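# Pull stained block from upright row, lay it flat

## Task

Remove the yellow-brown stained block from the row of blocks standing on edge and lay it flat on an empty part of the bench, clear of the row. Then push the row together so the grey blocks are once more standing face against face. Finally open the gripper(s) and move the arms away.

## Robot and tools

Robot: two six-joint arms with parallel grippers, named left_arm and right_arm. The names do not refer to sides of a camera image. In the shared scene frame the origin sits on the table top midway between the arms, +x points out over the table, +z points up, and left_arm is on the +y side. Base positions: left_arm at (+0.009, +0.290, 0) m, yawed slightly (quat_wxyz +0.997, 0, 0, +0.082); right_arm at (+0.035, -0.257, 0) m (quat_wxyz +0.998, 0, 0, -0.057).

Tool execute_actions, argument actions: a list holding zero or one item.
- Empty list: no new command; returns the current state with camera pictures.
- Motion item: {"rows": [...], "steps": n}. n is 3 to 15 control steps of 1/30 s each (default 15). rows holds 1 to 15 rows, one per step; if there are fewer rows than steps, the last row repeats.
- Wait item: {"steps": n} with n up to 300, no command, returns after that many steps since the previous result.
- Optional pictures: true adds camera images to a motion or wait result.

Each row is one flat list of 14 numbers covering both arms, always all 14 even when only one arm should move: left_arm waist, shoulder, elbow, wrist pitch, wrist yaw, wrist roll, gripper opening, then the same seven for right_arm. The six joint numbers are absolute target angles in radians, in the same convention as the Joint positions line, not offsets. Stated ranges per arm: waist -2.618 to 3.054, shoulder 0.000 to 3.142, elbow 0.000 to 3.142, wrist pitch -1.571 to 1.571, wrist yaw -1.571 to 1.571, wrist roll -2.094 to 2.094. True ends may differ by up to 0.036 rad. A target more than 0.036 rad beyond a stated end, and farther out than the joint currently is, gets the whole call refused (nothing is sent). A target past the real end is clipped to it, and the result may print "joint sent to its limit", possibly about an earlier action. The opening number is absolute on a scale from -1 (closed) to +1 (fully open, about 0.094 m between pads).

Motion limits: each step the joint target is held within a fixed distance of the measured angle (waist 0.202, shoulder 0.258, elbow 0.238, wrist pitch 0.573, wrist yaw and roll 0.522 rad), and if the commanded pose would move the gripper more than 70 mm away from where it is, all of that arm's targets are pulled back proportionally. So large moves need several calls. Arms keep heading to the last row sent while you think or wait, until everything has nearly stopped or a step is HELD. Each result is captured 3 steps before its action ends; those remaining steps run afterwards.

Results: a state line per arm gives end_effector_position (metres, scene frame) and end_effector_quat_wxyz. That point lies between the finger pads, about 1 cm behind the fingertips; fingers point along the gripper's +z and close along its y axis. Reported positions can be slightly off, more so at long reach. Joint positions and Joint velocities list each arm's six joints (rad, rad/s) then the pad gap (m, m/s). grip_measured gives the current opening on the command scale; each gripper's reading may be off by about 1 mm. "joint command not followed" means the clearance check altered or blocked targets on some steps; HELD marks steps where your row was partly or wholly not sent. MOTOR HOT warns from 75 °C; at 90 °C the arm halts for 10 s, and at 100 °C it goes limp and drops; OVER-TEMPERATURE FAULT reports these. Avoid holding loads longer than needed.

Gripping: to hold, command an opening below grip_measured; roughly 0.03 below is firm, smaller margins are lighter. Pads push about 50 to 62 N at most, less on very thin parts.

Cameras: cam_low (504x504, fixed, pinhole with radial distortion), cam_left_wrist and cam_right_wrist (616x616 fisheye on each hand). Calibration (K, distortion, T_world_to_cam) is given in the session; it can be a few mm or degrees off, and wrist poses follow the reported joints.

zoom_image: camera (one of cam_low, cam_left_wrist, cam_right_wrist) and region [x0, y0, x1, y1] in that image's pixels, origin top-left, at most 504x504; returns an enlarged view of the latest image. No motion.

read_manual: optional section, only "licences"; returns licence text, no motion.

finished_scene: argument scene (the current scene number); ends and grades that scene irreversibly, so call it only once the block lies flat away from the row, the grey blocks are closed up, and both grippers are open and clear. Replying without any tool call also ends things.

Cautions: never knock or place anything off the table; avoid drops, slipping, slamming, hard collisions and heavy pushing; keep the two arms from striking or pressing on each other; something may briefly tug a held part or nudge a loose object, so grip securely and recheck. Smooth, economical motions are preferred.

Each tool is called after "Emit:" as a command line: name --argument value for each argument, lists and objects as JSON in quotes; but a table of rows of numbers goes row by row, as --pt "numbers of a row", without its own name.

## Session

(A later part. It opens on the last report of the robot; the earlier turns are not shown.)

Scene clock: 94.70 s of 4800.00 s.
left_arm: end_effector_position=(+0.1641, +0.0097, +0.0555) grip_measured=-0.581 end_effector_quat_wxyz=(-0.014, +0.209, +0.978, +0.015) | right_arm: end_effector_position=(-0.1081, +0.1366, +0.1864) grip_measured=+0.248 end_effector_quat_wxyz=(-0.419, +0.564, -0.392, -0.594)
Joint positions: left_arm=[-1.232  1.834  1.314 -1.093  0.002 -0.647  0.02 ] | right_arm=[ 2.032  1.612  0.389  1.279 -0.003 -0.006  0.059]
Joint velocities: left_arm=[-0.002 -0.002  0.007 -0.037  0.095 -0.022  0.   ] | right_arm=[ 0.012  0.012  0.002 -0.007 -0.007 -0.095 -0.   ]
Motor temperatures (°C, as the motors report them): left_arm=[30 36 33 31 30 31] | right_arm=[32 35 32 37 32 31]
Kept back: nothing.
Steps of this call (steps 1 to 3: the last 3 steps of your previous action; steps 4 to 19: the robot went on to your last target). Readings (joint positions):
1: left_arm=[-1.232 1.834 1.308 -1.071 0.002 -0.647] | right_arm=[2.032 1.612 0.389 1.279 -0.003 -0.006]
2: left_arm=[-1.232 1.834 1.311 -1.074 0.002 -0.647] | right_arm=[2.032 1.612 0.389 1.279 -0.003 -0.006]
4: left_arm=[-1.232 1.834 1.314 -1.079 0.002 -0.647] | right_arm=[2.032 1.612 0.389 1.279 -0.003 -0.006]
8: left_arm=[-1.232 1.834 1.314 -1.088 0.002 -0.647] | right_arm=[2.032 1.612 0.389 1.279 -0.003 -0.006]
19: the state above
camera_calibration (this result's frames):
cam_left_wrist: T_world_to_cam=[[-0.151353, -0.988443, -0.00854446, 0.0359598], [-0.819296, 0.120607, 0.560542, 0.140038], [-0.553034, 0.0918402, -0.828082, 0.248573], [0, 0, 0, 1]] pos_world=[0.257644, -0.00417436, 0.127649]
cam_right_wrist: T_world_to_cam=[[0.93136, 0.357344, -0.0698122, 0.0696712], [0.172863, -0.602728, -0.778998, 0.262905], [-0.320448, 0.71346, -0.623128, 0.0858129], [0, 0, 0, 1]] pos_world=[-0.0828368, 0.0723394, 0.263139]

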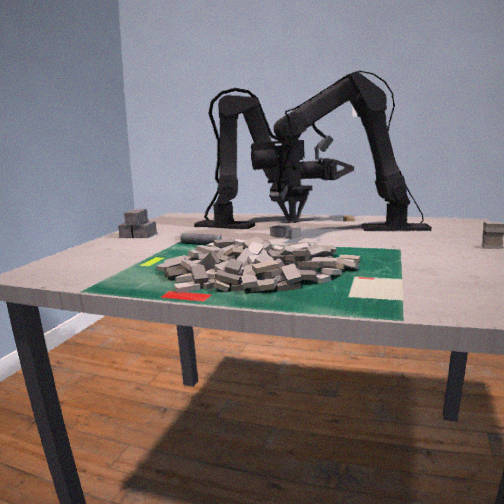

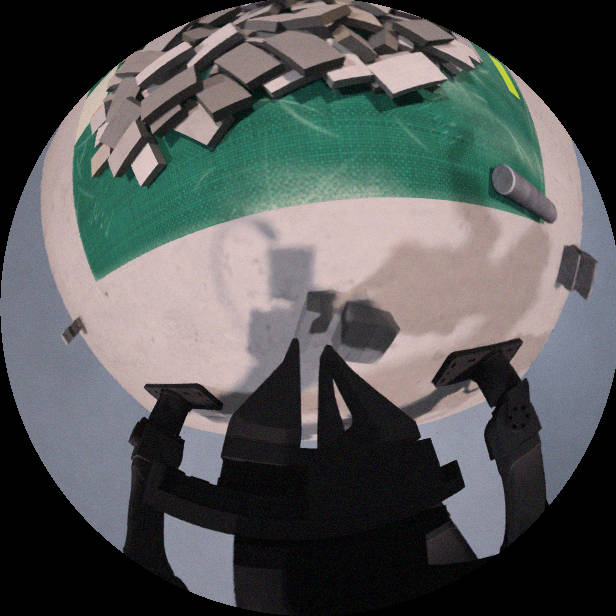

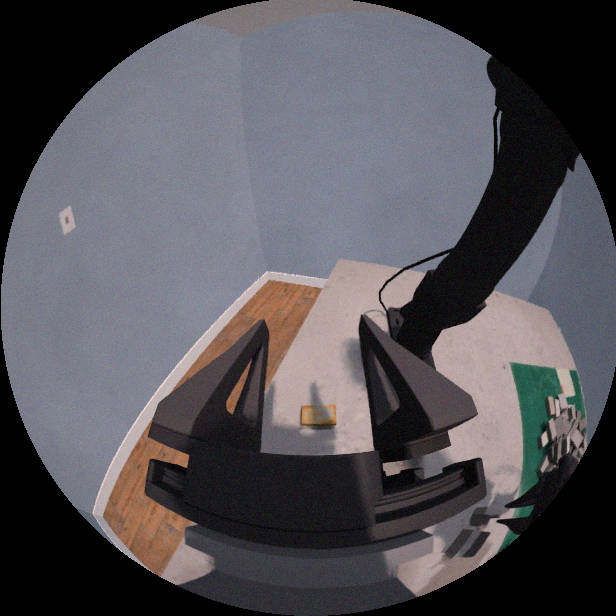

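Emit:
execute_actions --actions '[{"rows": [[-1.2395,1.846,1.336,-1.0946,0,-0.6565,-0.42,2.035,1.600,0.386,1.270,0,-0.004,0.25],[-1.2436,1.846,1.336,-1.0882,0,-0.6606,-0.26,2.035,1.600,0.386,1.270,0,-0.004,0.25],[-1.2497,1.846,1.336,-1.0786,0,-0.6667,-0.10,2.035,1.600,0.386,1.270,0,-0.004,0.25],[-1.2574,1.847,1.334,-1.0671,0,-0.6744,0.06,2.035,1.600,0.386,1.270,0,-0.004,0.25],[-1.2662,1.848,1.332,-1.0545,0,-0.6832,0.22,2.035,1.600,0.386,1.270,0,-0.004,0.25],[-1.2755,1.849,1.330,-1.0419,0,-0.6925,0.38,2.035,1.600,0.386,1.270,0,-0.004,0.25],[-1.2848,1.850,1.328,-1.0304,0,-0.7018,0.54,2.035,1.600,0.386,1.270,0,-0.004,0.25],[-1.2936,1.850,1.326,-1.0208,0,-0.7106,0.70,2.035,1.600,0.386,1.270,0,-0.004,0.25],[-1.3013,1.850,1.324,-1.0144,0,-0.7183,0.86,2.035,1.600,0.386,1.270,0,-0.004,0.25],[-1.3074,1.850,1.322,-1.012,0,-0.7244,1.0,2.035,1.600,0.386,1.270,0,-0.004,0.25],[-1.3115,1.850,1.320,-1.012,0,-0.7285,1.0,2.035,1.600,0.386,1.270,0,-0.004,0.25],[-1.313,1.850,1.320,-1.012,0,-0.730,1.0,2.035,1.600,0.386,1.270,0,-0.004,0.25]], "steps": 15}]'

Emit:
execute_actions --actions '[{"rows": [[-1.313,1.850,1.320,-1.012,0,-0.730,1.0,2.035,1.600,0.386,1.270,0,-0.004,0.25]], "steps": 8}]' --pictures true

Scene clock: 97.37 s of 4800.00 s.
left_arm: end_effector_position=(+0.1509, -0.0126, +0.0553) grip_measured=+1.000 end_effector_quat_wxyz=(+0.003, +0.216, +0.976, -0.006) | right_arm: end_effector_position=(-0.1081, +0.1366, +0.1864) grip_measured=+0.248 end_effector_quat_wxyz=(-0.419, +0.564, -0.392, -0.594)
Joint positions: left_arm=[-1.299  1.834  1.314 -1.037  0.002 -0.7    0.094] | right_arm=[ 2.032  1.612  0.389  1.279 -0.003 -0.006  0.059]
Joint velocities: left_arm=[-0.178 -0.007  0.012  0.154  0.051 -0.212  0.   ] | right_arm=[ 0.017 -0.007 -0.002  0.007 -0.022  0.007 -0.001]
Motor temperatures (°C, as the motors report them): left_arm=[30 36 33 31 30 31] | right_arm=[32 35 32 37 32 31]
Steps of this call (steps 1 to 15: the robot went on to your last target; steps 16 to 68: nothing new was sent; steps 69 to 80: the first 12 steps of this action). Readings (joint positions):
69: left_arm=[-1.232 1.834 1.314 -1.093 0.002 -0.647] | right_arm=[2.032 1.612 0.389 1.279 -0.003 -0.006]
70: left_arm=[-1.232 1.834 1.314 -1.093 0.002 -0.648] | right_arm=[2.032 1.612 0.389 1.279 -0.003 -0.006]
72: left_arm=[-1.235 1.834 1.314 -1.091 0.002 -0.653] | right_arm=[2.032 1.612 0.389 1.279 -0.003 -0.006]
76: left_arm=[-1.262 1.834 1.314 -1.065 0.002 -0.675] | right_arm=[2.032 1.612 0.389 1.279 -0.003 -0.006]
80: the state above

Scene clock: 97.63 s of 4800.00 s.
left_arm: end_effector_position=(+0.1497, -0.0173, +0.0554) grip_measured=+1.000 end_effector_quat_wxyz=(+0.007, +0.211, +0.977, -0.012) | right_arm: end_effector_position=(-0.1081, +0.1366, +0.1864) grip_measured=+0.248 end_effector_quat_wxyz=(-0.419, +0.564, -0.392, -0.594)
Joint positions: left_arm=[-1.308  1.834  1.314 -1.022  0.003 -0.719  0.094] | right_arm=[ 2.032  1.612  0.389  1.279 -0.003 -0.006  0.059]
Joint velocities: left_arm=[ 0.002 -0.002  0.002 -0.007  0.007 -0.037  0.   ] | right_arm=[ 0.007 -0.002  0.002  0.022  0.051  0.037  0.001]
Motor temperatures (°C, as the motors report them): left_arm=[30 36 33 31 30 31] | right_arm=[32 35 32 37 32 31]
Steps of this call (steps 1 to 3: the last 3 steps of your previous action; steps 4 to 8: the first 5 steps of this action). Readings (joint positions):
4: left_arm=[-1.308 1.834 1.314 -1.026 0.003 -0.713] | right_arm=[2.032 1.612 0.389 1.279 -0.003 -0.006]
5: left_arm=[-1.308 1.834 1.314 -1.024 0.003 -0.715] | right_arm=[2.032 1.612 0.389 1.279 -0.003 -0.006]
7: left_arm=[-1.308 1.834 1.314 -1.022 0.003 -0.718] | right_arm=[2.032 1.612 0.389 1.279 -0.003 -0.006]
8: the state above
camera_calibration (this result's frames):
cam_left_wrist: T_world_to_cam=[[-0.155701, -0.986556, 0.0496541, 0.00453829], [-0.835505, 0.158344, 0.526173, 0.136525], [-0.526962, 0.0404392, -0.848927, 0.239322], [0, 0, 0, 1]] pos_world=[0.240887, -0.0268187, 0.131105]
cam_right_wrist: T_world_to_cam=[[0.93136, 0.357344, -0.0698122, 0.0696712], [0.172863, -0.602728, -0.778998, 0.262905], [-0.320448, 0.71346, -0.623128, 0.0858129], [0, 0, 0, 1]] pos_world=[-0.0828368, 0.0723394, 0.263139]

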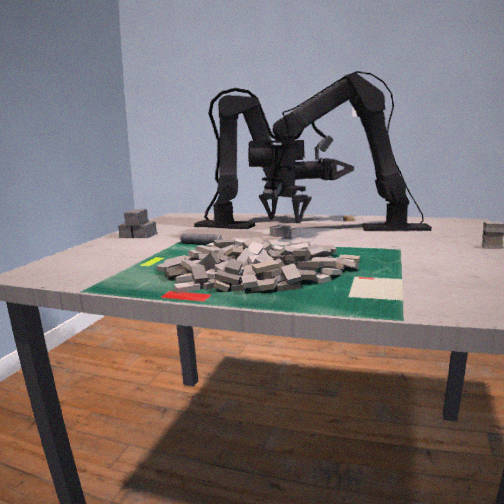

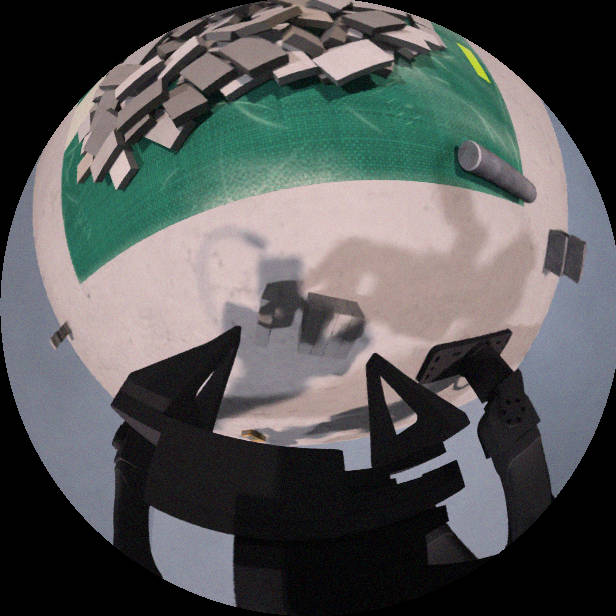

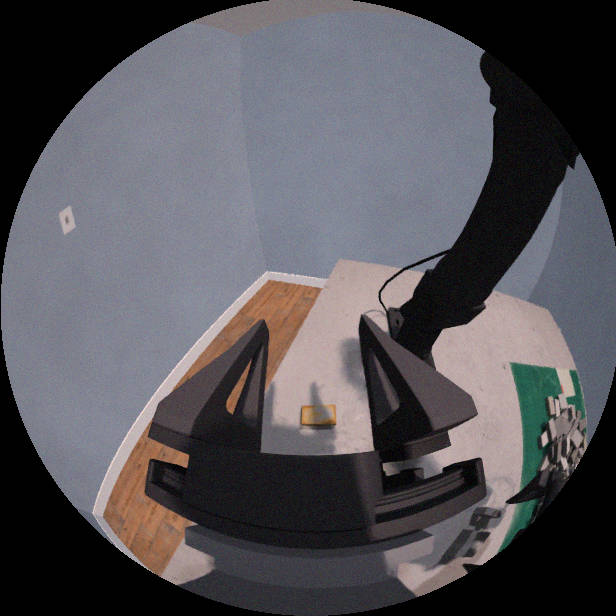

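Emit:
zoom_image --camera "cam_left_wrist" --region '[220, 260, 400, 390]'

Region (220, 260, 400, 390) of cam_left_wrist's 616x616 image, scaled by 2.800, with more detail than that image has.

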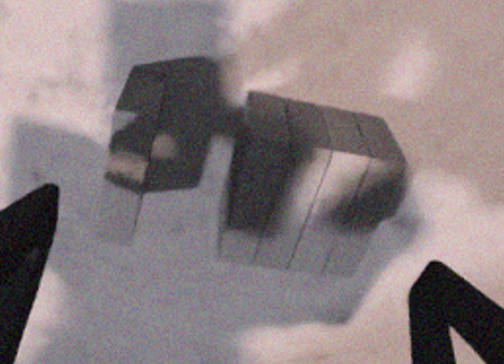

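Emit:
execute_actions --actions '[{"rows": [[-1.313,1.858,1.312,-1.0101,0,-0.730,1.0,2.035,1.600,0.386,1.270,0,-0.004,0.25],[-1.313,1.862,1.306,-1.0050,0,-0.730,1.0,2.035,1.600,0.386,1.270,0,-0.004,0.25],[-1.313,1.8632,1.3049,-0.9973,0,-0.730,1.0,2.035,1.600,0.386,1.270,0,-0.004,0.25],[-1.313,1.8664,1.3020,-0.9876,0,-0.730,1.0,2.035,1.600,0.386,1.270,0,-0.004,0.25],[-1.313,1.8712,1.2976,-0.9766,0,-0.730,1.0,2.035,1.600,0.386,1.270,0,-0.004,0.25],[-1.313,1.8773,1.2920,-0.965,0,-0.730,1.0,2.035,1.600,0.386,1.270,0,-0.004,0.25],[-1.313,1.8842,1.2857,-0.9534,0,-0.730,1.0,2.035,1.600,0.386,1.270,0,-0.004,0.25],[-1.313,1.8915,1.279,-0.9424,0,-0.730,1.0,2.035,1.600,0.386,1.270,0,-0.004,0.25],[-1.313,1.8988,1.2723,-0.9327,0,-0.730,1.0,2.035,1.600,0.386,1.270,0,-0.004,0.25],[-1.313,1.9057,1.2660,-0.9250,0,-0.730,1.0,2.035,1.600,0.386,1.270,0,-0.004,0.25],[-1.313,1.9118,1.2604,-0.9199,0,-0.730,1.0,2.035,1.600,0.386,1.270,0,-0.004,0.25],[-1.313,1.9166,1.2560,-0.918,0,-0.730,1.0,2.035,1.600,0.386,1.270,0,-0.004,0.25],[-1.313,1.9198,1.2531,-0.918,0,-0.730,1.0,2.035,1.600,0.386,1.270,0,-0.004,0.25],[-1.313,1.921,1.252,-0.918,0,-0.730,1.0,2.035,1.600,0.386,1.270,0,-0.004,0.25]], "steps": 15}]'

Emit:
execute_actions --actions '[{"rows": [[-1.313,1.921,1.252,-0.918,0,-0.730,0.95,2.035,1.600,0.386,1.270,0,-0.004,0.25]], "steps": 8}]' --pictures true

Scene clock: 99.77 s of 4800.00 s.
left_arm: end_effector_position=(+0.1512, -0.0207, +0.0311) grip_measured=+1.000 end_effector_quat_wxyz=(+0.004, +0.209, +0.978, -0.008) | right_arm: end_effector_position=(-0.1081, +0.1366, +0.1864) grip_measured=+0.248 end_effector_quat_wxyz=(-0.419, +0.564, -0.392, -0.594)
Joint positions: left_arm=[-1.308  1.888  1.283 -0.949  0.003 -0.723  0.094] | right_arm=[ 2.032  1.612  0.389  1.279 -0.003 -0.006  0.059]
Joint velocities: left_arm=[ 0.002  0.222 -0.203  0.11   0.007 -0.022  0.   ] | right_arm=[-0.002 -0.032 -0.007 -0.051 -0.037 -0.081  0.   ]
Motor temperatures (°C, as the motors report them): left_arm=[30 36 33 31 30 31] | right_arm=[32 35 32 37 32 31]
Steps of this call (steps 1 to 3: the last 3 steps of your previous action; steps 4 to 15: the robot went on to your last target; steps 16 to 52: nothing new was sent; steps 53 to 64: the first 12 steps of this action). Readings (joint positions):
53: left_arm=[-1.308 1.834 1.314 -1.019 0.003 -0.723] | right_arm=[2.032 1.612 0.389 1.279 -0.003 -0.006]
54: left_arm=[-1.308 1.835 1.314 -1.019 0.003 -0.723] | right_arm=[2.032 1.612 0.389 1.279 -0.003 -0.006]
56: left_arm=[-1.308 1.840 1.314 -1.013 0.003 -0.723] | right_arm=[2.032 1.612 0.389 1.279 -0.003 -0.006]
60: left_arm=[-1.308 1.860 1.308 -0.983 0.003 -0.723] | right_arm=[2.032 1.612 0.389 1.279 -0.003 -0.006]
64: the state above

Scene clock: 100.03 s of 4800.00 s.
left_arm: end_effector_position=(+0.1489, -0.0154, +0.0175) grip_measured=+0.951 end_effector_quat_wxyz=(-0.006, +0.209, +0.978, +0.005) | right_arm: end_effector_position=(-0.1081, +0.1366, +0.1864) grip_measured=+0.248 end_effector_quat_wxyz=(-0.419, +0.564, -0.392, -0.594)
Joint positions: left_arm=[-1.308  1.914  1.261 -0.932  0.003 -0.723  0.092] | right_arm=[ 2.032  1.612  0.389  1.279 -0.003 -0.006  0.059]
Joint velocities: left_arm=[-0.002 -0.012  0.002  0.022 -0.007  0.037 -0.003] | right_arm=[ 0.002  0.017 -0.002  0.022  0.007  0.007 -0.002]
Motor temperatures (°C, as the motors report them): left_arm=[30 36 33 31 30 31] | right_arm=[32 35 32 37 32 31]
Steps of this call (steps 1 to 3: the last 3 steps of your previous action; steps 4 to 8: the first 5 steps of this action). Readings (joint positions):
4: left_arm=[-1.308 1.912 1.263 -0.937 0.003 -0.723] | right_arm=[2.032 1.612 0.389 1.279 -0.003 -0.006]
5: left_arm=[-1.308 1.914 1.261 -0.936 0.003 -0.723] | right_arm=[2.032 1.612 0.389 1.279 -0.003 -0.006]
7: left_arm=[-1.308 1.914 1.261 -0.934 0.003 -0.723] | right_arm=[2.032 1.612 0.389 1.279 -0.003 -0.006]
8: the state above
camera_calibration (this result's frames):
cam_left_wrist: T_world_to_cam=[[-0.151366, -0.988383, 0.0136575, 0.0080758], [-0.826461, 0.134124, 0.546784, 0.153395], [-0.542264, 0.0714772, -0.837163, 0.209166], [0, 0, 0, 1]] pos_world=[0.24142, -0.0275425, 0.091122]
cam_right_wrist: T_world_to_cam=[[0.93136, 0.357344, -0.0698122, 0.0696712], [0.172863, -0.602728, -0.778998, 0.262905], [-0.320448, 0.71346, -0.623128, 0.0858129], [0, 0, 0, 1]] pos_world=[-0.0828368, 0.0723394, 0.263139]

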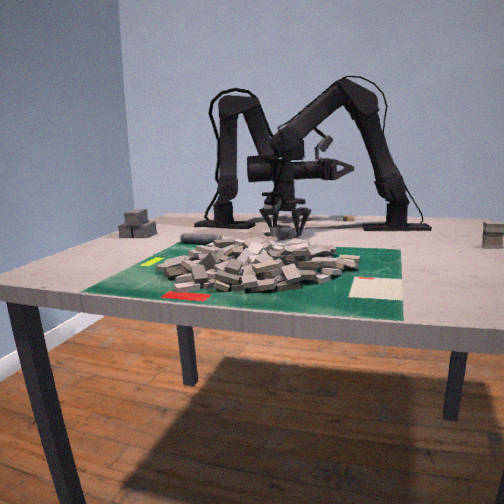

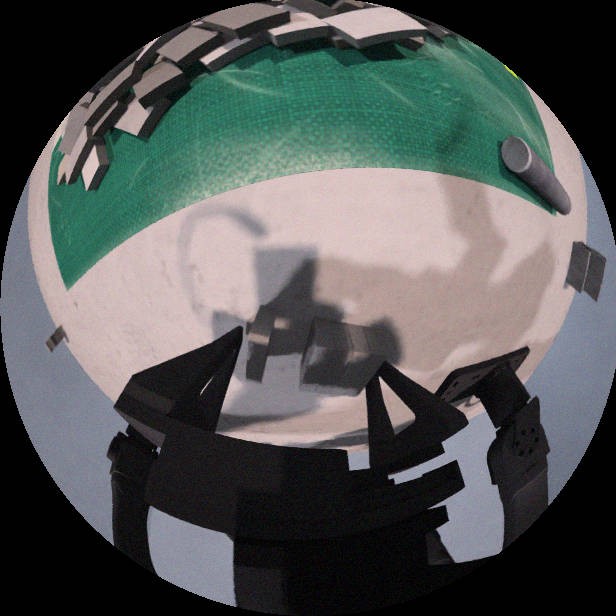

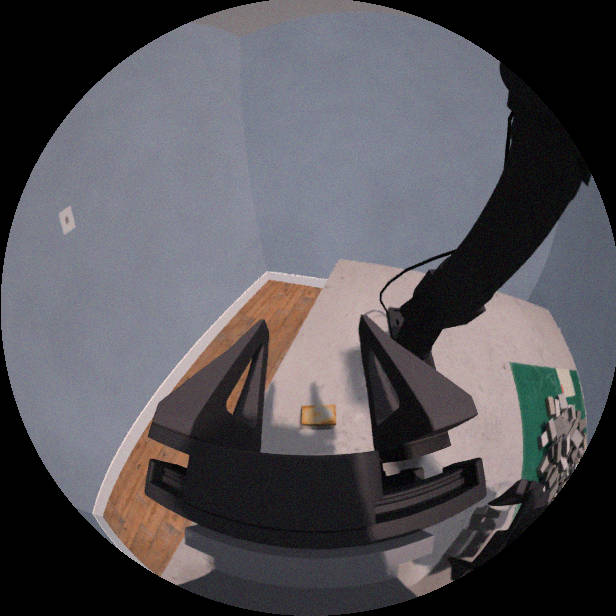

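Emit:
execute_actions --actions '[{"rows": [[-1.313,1.921,1.252,-0.918,0,-0.730,0.89,2.035,1.600,0.386,1.270,0,-0.004,0.25],[-1.313,1.921,1.252,-0.918,0,-0.730,0.83,2.035,1.600,0.386,1.270,0,-0.004,0.25],[-1.313,1.921,1.252,-0.918,0,-0.730,0.78,2.035,1.600,0.386,1.270,0,-0.004,0.25],[-1.313,1.921,1.252,-0.918,0,-0.730,0.73,2.035,1.600,0.386,1.270,0,-0.004,0.25],[-1.313,1.921,1.252,-0.918,0,-0.730,0.68,2.035,1.600,0.386,1.270,0,-0.004,0.25],[-1.313,1.921,1.252,-0.918,0,-0.730,0.63,2.035,1.600,0.386,1.270,0,-0.004,0.25],[-1.313,1.921,1.252,-0.918,0,-0.730,0.58,2.035,1.600,0.386,1.270,0,-0.004,0.25],[-1.313,1.921,1.252,-0.918,0,-0.730,0.53,2.035,1.600,0.386,1.270,0,-0.004,0.25],[-1.313,1.921,1.252,-0.918,0,-0.730,0.48,2.035,1.600,0.386,1.270,0,-0.004,0.25],[-1.313,1.921,1.252,-0.918,0,-0.730,0.43,2.035,1.600,0.386,1.270,0,-0.004,0.25],[-1.313,1.921,1.252,-0.918,0,-0.730,0.38,2.035,1.600,0.386,1.270,0,-0.004,0.25],[-1.313,1.921,1.252,-0.918,0,-0.730,0.33,2.035,1.600,0.386,1.270,0,-0.004,0.25],[-1.313,1.921,1.252,-0.918,0,-0.730,0.28,2.035,1.600,0.386,1.270,0,-0.004,0.25],[-1.313,1.921,1.252,-0.918,0,-0.730,0.24,2.035,1.600,0.386,1.270,0,-0.004,0.25],[-1.313,1.921,1.252,-0.918,0,-0.730,0.20,2.035,1.600,0.386,1.270,0,-0.004,0.25]], "steps": 15}]'

Emit:
execute_actions --actions '[{"rows": [[-1.313,1.921,1.252,-0.918,0,-0.730,0.17,2.035,1.600,0.386,1.270,0,-0.004,0.25],[-1.313,1.921,1.252,-0.918,0,-0.730,0.145,2.035,1.600,0.386,1.270,0,-0.004,0.25],[-1.313,1.921,1.252,-0.918,0,-0.730,0.12,2.035,1.600,0.386,1.270,0,-0.004,0.25],[-1.313,1.921,1.252,-0.918,0,-0.730,0.10,2.035,1.600,0.386,1.270,0,-0.004,0.25],[-1.313,1.921,1.252,-0.918,0,-0.730,0.08,2.035,1.600,0.386,1.270,0,-0.004,0.25],[-1.313,1.921,1.252,-0.918,0,-0.730,0.065,2.035,1.600,0.386,1.270,0,-0.004,0.25],[-1.313,1.921,1.252,-0.918,0,-0.730,0.05,2.035,1.600,0.386,1.270,0,-0.004,0.25],[-1.313,1.921,1.252,-0.918,0,-0.730,0.035,2.035,1.600,0.386,1.270,0,-0.004,0.25]], "steps": 13}]' --pictures true

Scene clock: 101.63 s of 4800.00 s.
left_arm: end_effector_position=(+0.1494, -0.0182, +0.0175) grip_measured=+0.355 end_effector_quat_wxyz=(-0.004, +0.209, +0.978, -0.001) | right_arm: end_effector_position=(-0.1081, +0.1366, +0.1864) grip_measured=+0.248 end_effector_quat_wxyz=(-0.419, +0.564, -0.392, -0.594)
Joint positions: left_arm=[-1.308  1.914  1.261 -0.921  0.007 -0.723  0.064] | right_arm=[ 2.032  1.612  0.389  1.279 -0.003 -0.006  0.059]
Joint velocities: left_arm=[ 0.007 -0.007  0.022  0.007 -0.066 -0.051 -0.048] | right_arm=[-0.037 -0.012 -0.017 -0.022  0.022  0.022 -0.   ]
Motor temperatures (°C, as the motors report them): left_arm=[30 36 32 31 30 31] | right_arm=[32 35 32 37 32 31]
Steps of this call (steps 1 to 3: the last 3 steps of your previous action; steps 4 to 15: the robot went on to your last target; steps 16 to 36: nothing new was sent; steps 37 to 48: the first 12 steps of this action). Readings (joint positions):
37: left_arm=[-1.308 1.914 1.261 -0.925 0.003 -0.723] | right_arm=[2.032 1.612 0.389 1.279 -0.003 -0.006]
38: left_arm=[-1.308 1.914 1.261 -0.925 0.003 -0.723] | right_arm=[2.032 1.612 0.389 1.279 -0.003 -0.006]
40: left_arm=[-1.308 1.914 1.261 -0.925 0.003 -0.723] | right_arm=[2.032 1.612 0.389 1.279 -0.003 -0.006]
44: left_arm=[-1.308 1.914 1.261 -0.923 0.005 -0.723] | right_arm=[2.032 1.612 0.389 1.279 -0.003 -0.006]
48: the state above

Scene clock: 102.07 s of 4800.00 s.
left_arm: end_effector_position=(+0.1494, -0.0187, +0.0175) grip_measured=+0.107 end_effector_quat_wxyz=(-0.004, +0.209, +0.978, -0.002) | right_arm: end_effector_position=(-0.1081, +0.1366, +0.1864) grip_measured=+0.248 end_effector_quat_wxyz=(-0.419, +0.564, -0.392, -0.594)
Joint positions: left_arm=[-1.308  1.914  1.261 -0.919  0.008 -0.723  0.052] | right_arm=[ 2.032  1.612  0.389  1.279 -0.003 -0.006  0.059]
Joint velocities: left_arm=[ 0.002 -0.002  0.002 -0.007  0.007  0.022 -0.001] | right_arm=[-0.002  0.002  0.002 -0.007  0.051 -0.051  0.   ]
Motor temperatures (°C, as the motors report them): left_arm=[30 36 32 31 30 31] | right_arm=[32 35 32 37 32 31]
Steps of this call (steps 1 to 3: the last 3 steps of your previous action; steps 4 to 13: the first 10 steps of this action). Readings (joint positions):
4: left_arm=[-1.308 1.914 1.261 -0.919 0.008 -0.723] | right_arm=[2.032 1.612 0.389 1.279 -0.003 -0.006]
5: left_arm=[-1.308 1.914 1.261 -0.919 0.008 -0.723] | right_arm=[2.032 1.612 0.389 1.279 -0.003 -0.006]
7: left_arm=[-1.308 1.914 1.261 -0.919 0.008 -0.723] | right_arm=[2.032 1.612 0.389 1.279 -0.003 -0.006]
11: left_arm=[-1.308 1.914 1.261 -0.919 0.008 -0.723] | right_arm=[2.032 1.612 0.389 1.279 -0.003 -0.006]
13: the state above
camera_calibration (this result's frames):
cam_left_wrist: T_world_to_cam=[[-0.150591, -0.988221, 0.0272176, 0.00454438], [-0.827044, 0.141017, 0.544162, 0.154552], [-0.541591, 0.0594358, -0.838539, 0.209369], [0, 0, 0, 1]] pos_world=[0.241898, -0.0297476, 0.091339]
cam_right_wrist: T_world_to_cam=[[0.93136, 0.357344, -0.0698122, 0.0696712], [0.172863, -0.602728, -0.778998, 0.262905], [-0.320448, 0.71346, -0.623128, 0.0858129], [0, 0, 0, 1]] pos_world=[-0.0828368, 0.0723394, 0.263139]

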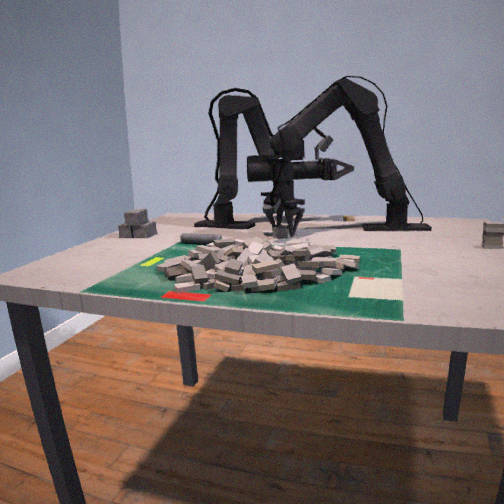

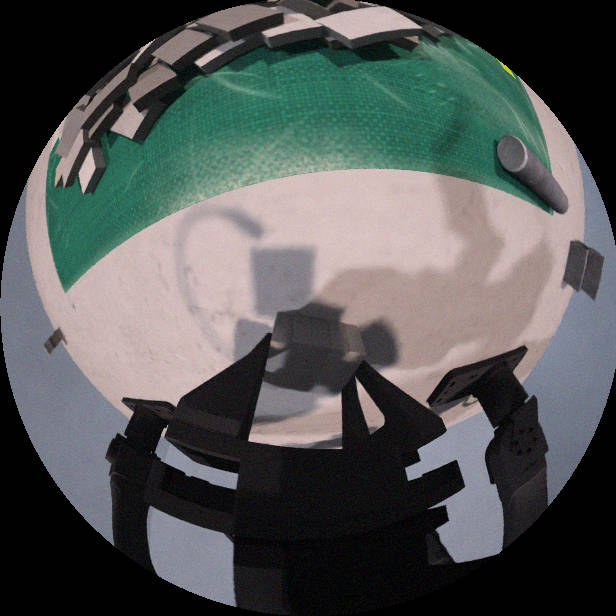

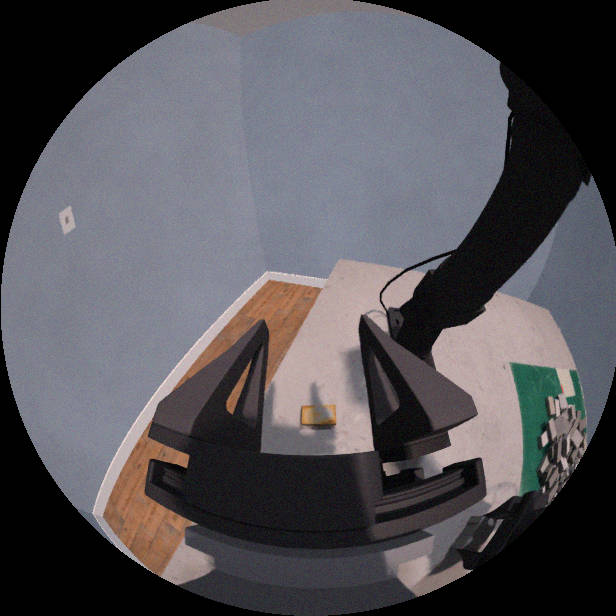

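Emit:
zoom_image --camera "cam_left_wrist" --region '[240, 290, 400, 410]'

Emit:
execute_actions --actions '[]' --pictures false

Region (240, 290, 400, 410) of cam_left_wrist's 616x616 image, scaled by 3.150, with more detail than that image has; it fills the top 378 rows of this view, and the rest is white.

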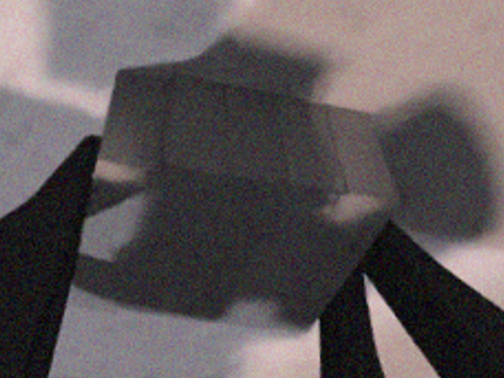

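Scene clock: 102.20 s of 4800.00 s.
left_arm: end_effector_position=(+0.1494, -0.0187, +0.0175) grip_measured=+0.107 end_effector_quat_wxyz=(-0.004, +0.209, +0.978, -0.002) | right_arm: end_effector_position=(-0.1081, +0.1366, +0.1864) grip_measured=+0.248 end_effector_quat_wxyz=(-0.419, +0.564, -0.392, -0.594)
Joint positions: left_arm=[-1.308  1.914  1.261 -0.919  0.008 -0.723  0.052] | right_arm=[ 2.032  1.612  0.389  1.279 -0.003 -0.006  0.059]
Joint velocities: left_arm=[-0.012 -0.022 -0.012  0.007 -0.022 -0.022 -0.   ] | right_arm=[-0.007  0.007  0.002 -0.095  0.007  0.022 -0.001]
Motor temperatures (°C, as the motors report them): left_arm=[30 36 32 31 30 31] | right_arm=[32 35 32 37 32 31]
Kept back: nothing.
Steps of this call (steps 1 to 3: the last 3 steps of your previous action; step 4: the robot went on to your last target). Readings (joint positions):
1: left_arm=[-1.308 1.914 1.261 -0.919 0.008 -0.723] | right_arm=[2.032 1.612 0.389 1.279 -0.003 -0.006]
2: left_arm=[-1.308 1.914 1.261 -0.919 0.008 -0.723] | right_arm=[2.032 1.612 0.389 1.279 -0.003 -0.006]
4: the state above

Emit:
execute_actions --actions '[{"rows": [[-1.313,1.912,1.265,-0.921,0,-0.730,0.10,2.035,1.600,0.386,1.270,0,-0.004,0.25],[-1.313,1.903,1.277,-0.925,0,-0.730,0.18,2.035,1.600,0.386,1.270,0,-0.004,0.25],[-1.313,1.895,1.287,-0.9289,0,-0.730,0.28,2.035,1.600,0.386,1.270,0,-0.004,0.25],[-1.313,1.8937,1.2877,-0.9343,0,-0.730,0.40,2.035,1.600,0.386,1.270,0,-0.004,0.25],[-1.313,1.8898,1.2897,-0.9429,0,-0.730,0.52,2.035,1.600,0.386,1.270,0,-0.004,0.25],[-1.313,1.8836,1.2929,-0.9545,0,-0.730,0.62,2.035,1.600,0.386,1.270,0,-0.004,0.25],[-1.313,1.8752,1.2971,-0.9687,0,-0.730,0.70,2.035,1.600,0.386,1.270,0,-0.004,0.25],[-1.313,1.8650,1.3024,-0.9853,0,-0.730,0.75,2.035,1.600,0.386,1.270,0,-0.004,0.25],[-1.313,1.8531,1.3085,-1.0039,0,-0.730,0.75,2.035,1.600,0.386,1.270,0,-0.004,0.25],[-1.313,1.8397,1.3154,-1.0243,0,-0.730,0.75,2.035,1.600,0.386,1.270,0,-0.004,0.25],[-1.313,1.8250,1.3229,-1.0462,0,-0.730,0.75,2.035,1.600,0.386,1.270,0,-0.004,0.25],[-1.313,1.8093,1.3310,-1.0692,0,-0.730,0.75,2.035,1.600,0.386,1.270,0,-0.004,0.25],[-1.313,1.7927,1.3395,-1.0932,0,-0.730,0.75,2.035,1.600,0.386,1.270,0,-0.004,0.25],[-1.313,1.7755,1.3483,-1.1177,0,-0.730,0.75,2.035,1.600,0.386,1.270,0,-0.004,0.25],[-1.3041,1.7578,1.3573,-1.1425,0,-0.730,0.75,2.035,1.600,0.386,1.270,0,-0.004,0.25]], "steps": 15}]'

Emit:
execute_actions --actions '[{"rows": [[-1.2930,1.7400,1.3665,-1.1673,0,-0.730,0.75,2.035,1.600,0.386,1.270,0,-0.004,0.25],[-1.2760,1.7222,1.3757,-1.1918,0,-0.730,0.75,2.035,1.600,0.386,1.270,0,-0.004,0.25],[-1.2540,1.7045,1.3847,-1.2158,0,-0.730,0.75,2.035,1.600,0.386,1.270,0,-0.004,0.25],[-1.2281,1.6873,1.3935,-1.2388,0,-0.730,0.75,2.035,1.600,0.386,1.270,0,-0.004,0.25],[-1.1996,1.6707,1.4020,-1.2607,0,-0.730,0.75,2.035,1.600,0.386,1.270,0,-0.004,0.25],[-1.1694,1.6550,1.4101,-1.2811,0,-0.730,0.75,2.035,1.600,0.386,1.270,0,-0.004,0.25],[-1.1386,1.6403,1.4176,-1.2997,0,-0.730,0.75,2.035,1.600,0.386,1.270,0,-0.004,0.25],[-1.1084,1.6269,1.4245,-1.3163,0,-0.730,0.75,2.035,1.600,0.386,1.270,0,-0.004,0.25],[-1.0799,1.6150,1.4306,-1.3305,0,-0.730,0.75,2.035,1.600,0.386,1.270,0,-0.004,0.25],[-1.0540,1.6048,1.4359,-1.3421,0,-0.730,0.75,2.035,1.600,0.386,1.270,0,-0.004,0.25],[-1.0320,1.5964,1.4401,-1.3507,0,-0.730,0.75,2.035,1.600,0.386,1.270,0,-0.004,0.25],[-1.0150,1.5902,1.4433,-1.3561,0,-0.730,0.75,2.035,1.600,0.386,1.270,0,-0.004,0.25],[-1.0039,1.5863,1.4453,-1.358,0,-0.730,0.75,2.035,1.600,0.386,1.270,0,-0.004,0.25],[-1.0,1.585,1.446,-1.358,0,-0.730,0.75,2.035,1.600,0.386,1.270,0,-0.004,0.25]], "steps": 15}]'

Emit:
execute_actions --actions '[{"rows": [[-1.0,1.585,1.446,-1.358,0,-0.730,0.75,2.035,1.600,0.386,1.270,0,-0.004,0.25]], "steps": 8}]' --pictures true

Scene clock: 106.43 s of 4800.00 s.
left_arm: end_effector_position=(+0.1470, -0.0136, +0.0363) grip_measured=+0.749 end_effector_quat_wxyz=(-0.006, +0.209, +0.978, +0.001) | right_arm: end_effector_position=(-0.1081, +0.1366, +0.1864) grip_measured=+0.248 end_effector_quat_wxyz=(-0.419, +0.564, -0.392, -0.594)
Joint positions: left_arm=[-1.308  1.873  1.285 -0.991  0.008 -0.723  0.082] | right_arm=[ 2.032  1.612  0.389  1.279 -0.003 -0.006  0.059]
Joint velocities: left_arm=[ 0.007 -0.427  0.208 -0.549 -0.051 -0.022  0.002] | right_arm=[-0.007 -0.012 -0.002  0.007 -0.022  0.051 -0.001]
Motor temperatures (°C, as the motors report them): left_arm=[30 37 32 31 30 31] | right_arm=[32 35 32 37 32 31]
Steps of this call (steps 1 to 15: the robot went on to your last target; steps 16 to 90: nothing new was sent; then 0.83 s passed at rest; steps 91 to 102: the first 12 steps of this action). Readings (joint positions):
91: left_arm=[-1.308 1.914 1.261 -0.919 0.008 -0.723] | right_arm=[2.032 1.612 0.389 1.279 -0.003 -0.006]
92: left_arm=[-1.308 1.914 1.261 -0.919 0.008 -0.723] | right_arm=[2.032 1.612 0.389 1.279 -0.003 -0.006]
94: left_arm=[-1.308 1.914 1.261 -0.919 0.008 -0.723] | right_arm=[2.032 1.612 0.389 1.279 -0.003 -0.006]
98: left_arm=[-1.308 1.912 1.267 -0.938 0.008 -0.723] | right_arm=[2.032 1.612 0.389 1.279 -0.003 -0.006]
102: the state above

Scene clock: 106.93 s of 4800.00 s.
left_arm: end_effector_position=(+0.2024, +0.0524, +0.1429) grip_measured=+0.749 end_effector_quat_wxyz=(+0.026, +0.082, +0.996, -0.032) | right_arm: end_effector_position=(-0.1081, +0.1366, +0.1864) grip_measured=+0.248 end_effector_quat_wxyz=(-0.419, +0.564, -0.392, -0.594)
Joint positions: left_arm=[-1.052  1.624  1.416 -1.28   0.007 -0.724  0.082] | right_arm=[ 2.032  1.612  0.389  1.279 -0.003 -0.006  0.059]
Joint velocities: left_arm=[ 0.686 -0.261  0.105 -0.505 -0.081  0.022  0.001] | right_arm=[-0.002  0.002 -0.012 -0.037  0.022  0.022 -0.   ]
Motor temperatures (°C, as the motors report them): left_arm=[30 37 32 31 30 31] | right_arm=[32 35 32 37 32 31]
Steps of this call (steps 1 to 3: the last 3 steps of your previous action; steps 4 to 15: the first 12 steps of this action). Readings (joint positions):
4: left_arm=[-1.308 1.801 1.324 -1.066 0.008 -0.723] | right_arm=[2.032 1.612 0.389 1.279 -0.003 -0.006]
5: left_arm=[-1.306 1.781 1.335 -1.086 0.009 -0.723] | right_arm=[2.032 1.612 0.389 1.279 -0.003 -0.006]
7: left_arm=[-1.287 1.742 1.356 -1.129 0.010 -0.723] | right_arm=[2.032 1.612 0.389 1.279 -0.003 -0.006]
11: left_arm=[-1.178 1.673 1.392 -1.212 0.012 -0.723] | right_arm=[2.032 1.612 0.389 1.279 -0.003 -0.006]
15: the state above

Scene clock: 107.20 s of 4800.00 s.
left_arm: end_effector_position=(+0.2063, +0.0723, +0.1504) grip_measured=+0.749 end_effector_quat_wxyz=(+0.019, +0.057, +0.998, -0.021) | right_arm: end_effector_position=(-0.1081, +0.1366, +0.1864) grip_measured=+0.248 end_effector_quat_wxyz=(-0.419, +0.564, -0.392, -0.594)
Joint positions: left_arm=[-1.001  1.602  1.425 -1.337  0.003 -0.724  0.082] | right_arm=[ 2.032  1.612  0.389  1.279 -0.003 -0.006  0.059]
Joint velocities: left_arm=[ 0.007 -0.002  0.022 -0.095  0.007  0.022  0.   ] | right_arm=[-0.007  0.002 -0.012 -0.037 -0.081  0.022 -0.   ]
Motor temperatures (°C, as the motors report them): left_arm=[30 37 32 31 30 31] | right_arm=[32 35 32 38 32 31]
Steps of this call (steps 1 to 3: the last 3 steps of your previous action; steps 4 to 8: the first 5 steps of this action). Readings (joint positions):
4: left_arm=[-1.001 1.602 1.425 -1.321 0.003 -0.724] | right_arm=[2.032 1.612 0.389 1.279 -0.003 -0.006]
5: left_arm=[-1.001 1.602 1.425 -1.327 0.003 -0.724] | right_arm=[2.032 1.612 0.389 1.279 -0.003 -0.006]
7: left_arm=[-1.001 1.602 1.425 -1.335 0.003 -0.724] | right_arm=[2.032 1.612 0.389 1.279 -0.003 -0.006]
8: the state above
camera_calibration (this result's frames):
cam_left_wrist: T_world_to_cam=[[0.153182, -0.985499, 0.072989, 0.0297111], [-0.85343, -0.0946939, 0.512534, 0.143663], [-0.49819, -0.140802, -0.855559, 0.35426], [0, 0, 0, 1]] pos_world=[0.294544, 0.0927648, 0.227289]
cam_right_wrist: T_world_to_cam=[[0.93136, 0.357344, -0.0698122, 0.0696712], [0.172863, -0.602728, -0.778998, 0.262905], [-0.320448, 0.71346, -0.623128, 0.0858129], [0, 0, 0, 1]] pos_world=[-0.0828368, 0.0723394, 0.263139]

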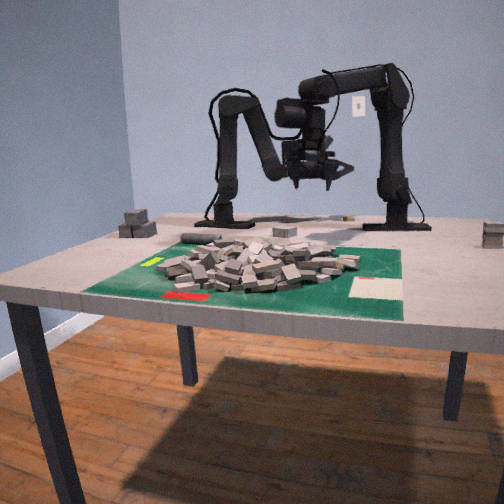

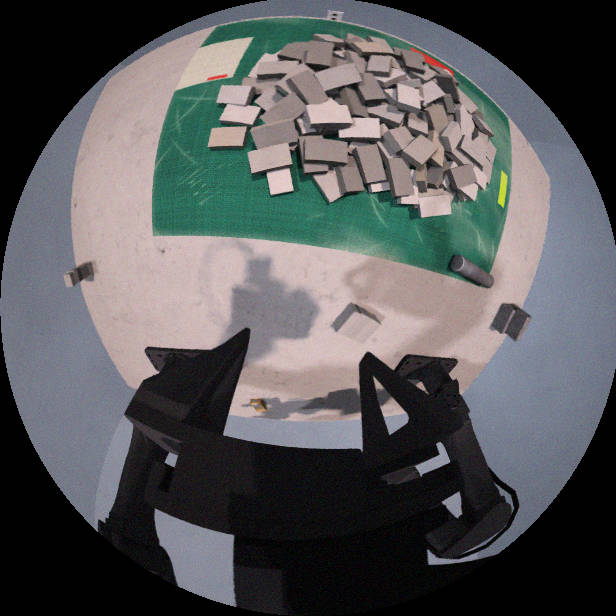

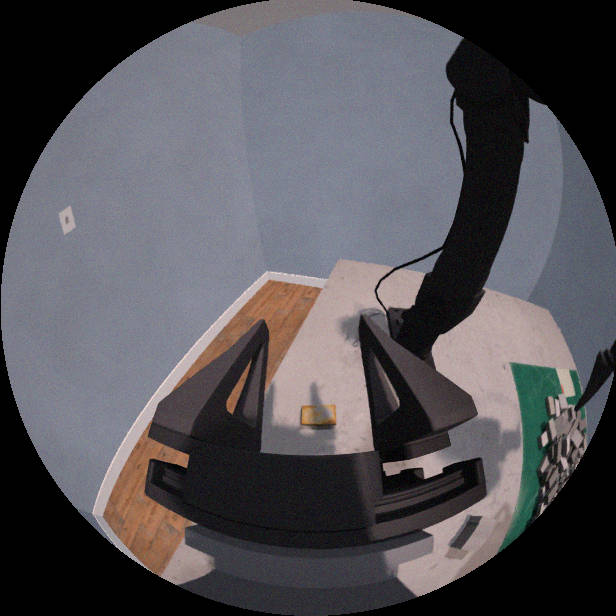

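Emit:
zoom_image --camera "cam_left_wrist" --region '[310, 285, 410, 360]'

Emit:
zoom_image --camera "cam_low" --region '[240, 195, 380, 255]'

Emit:
zoom_image --camera "cam_right_wrist" --region '[270, 380, 370, 450]'

Region (310, 285, 410, 360) of cam_left_wrist's 616x616 image, scaled by 5.040, with more detail than that image has; it fills the top 378 rows of this view, and the rest is white.

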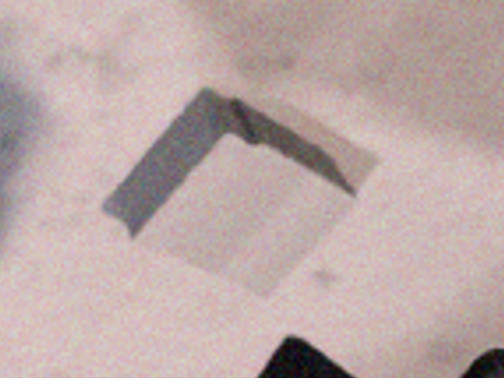

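Region (240, 195, 380, 255) of cam_low's 504x504 image, scaled by 3.600, with more detail than that image has; it fills the top 216 rows of this view, and the rest is white.

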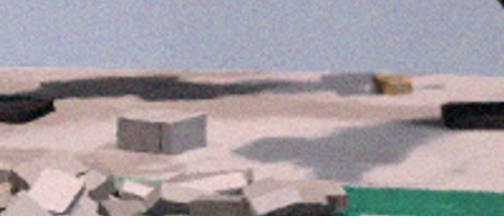

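Region (270, 380, 370, 450) of cam_right_wrist's 616x616 image, scaled by 5.040, with more detail than that image has; it fills the top 353 rows of this view, and the rest is white.

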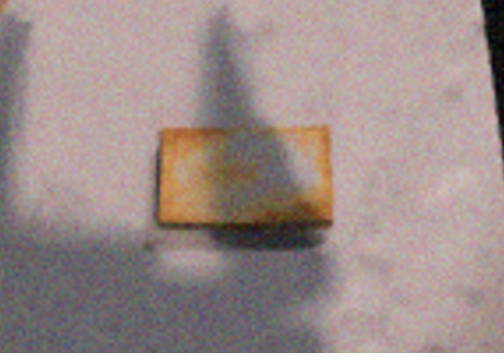

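Emit:
finished_scene --scene 2

The scene is finished: the task was done.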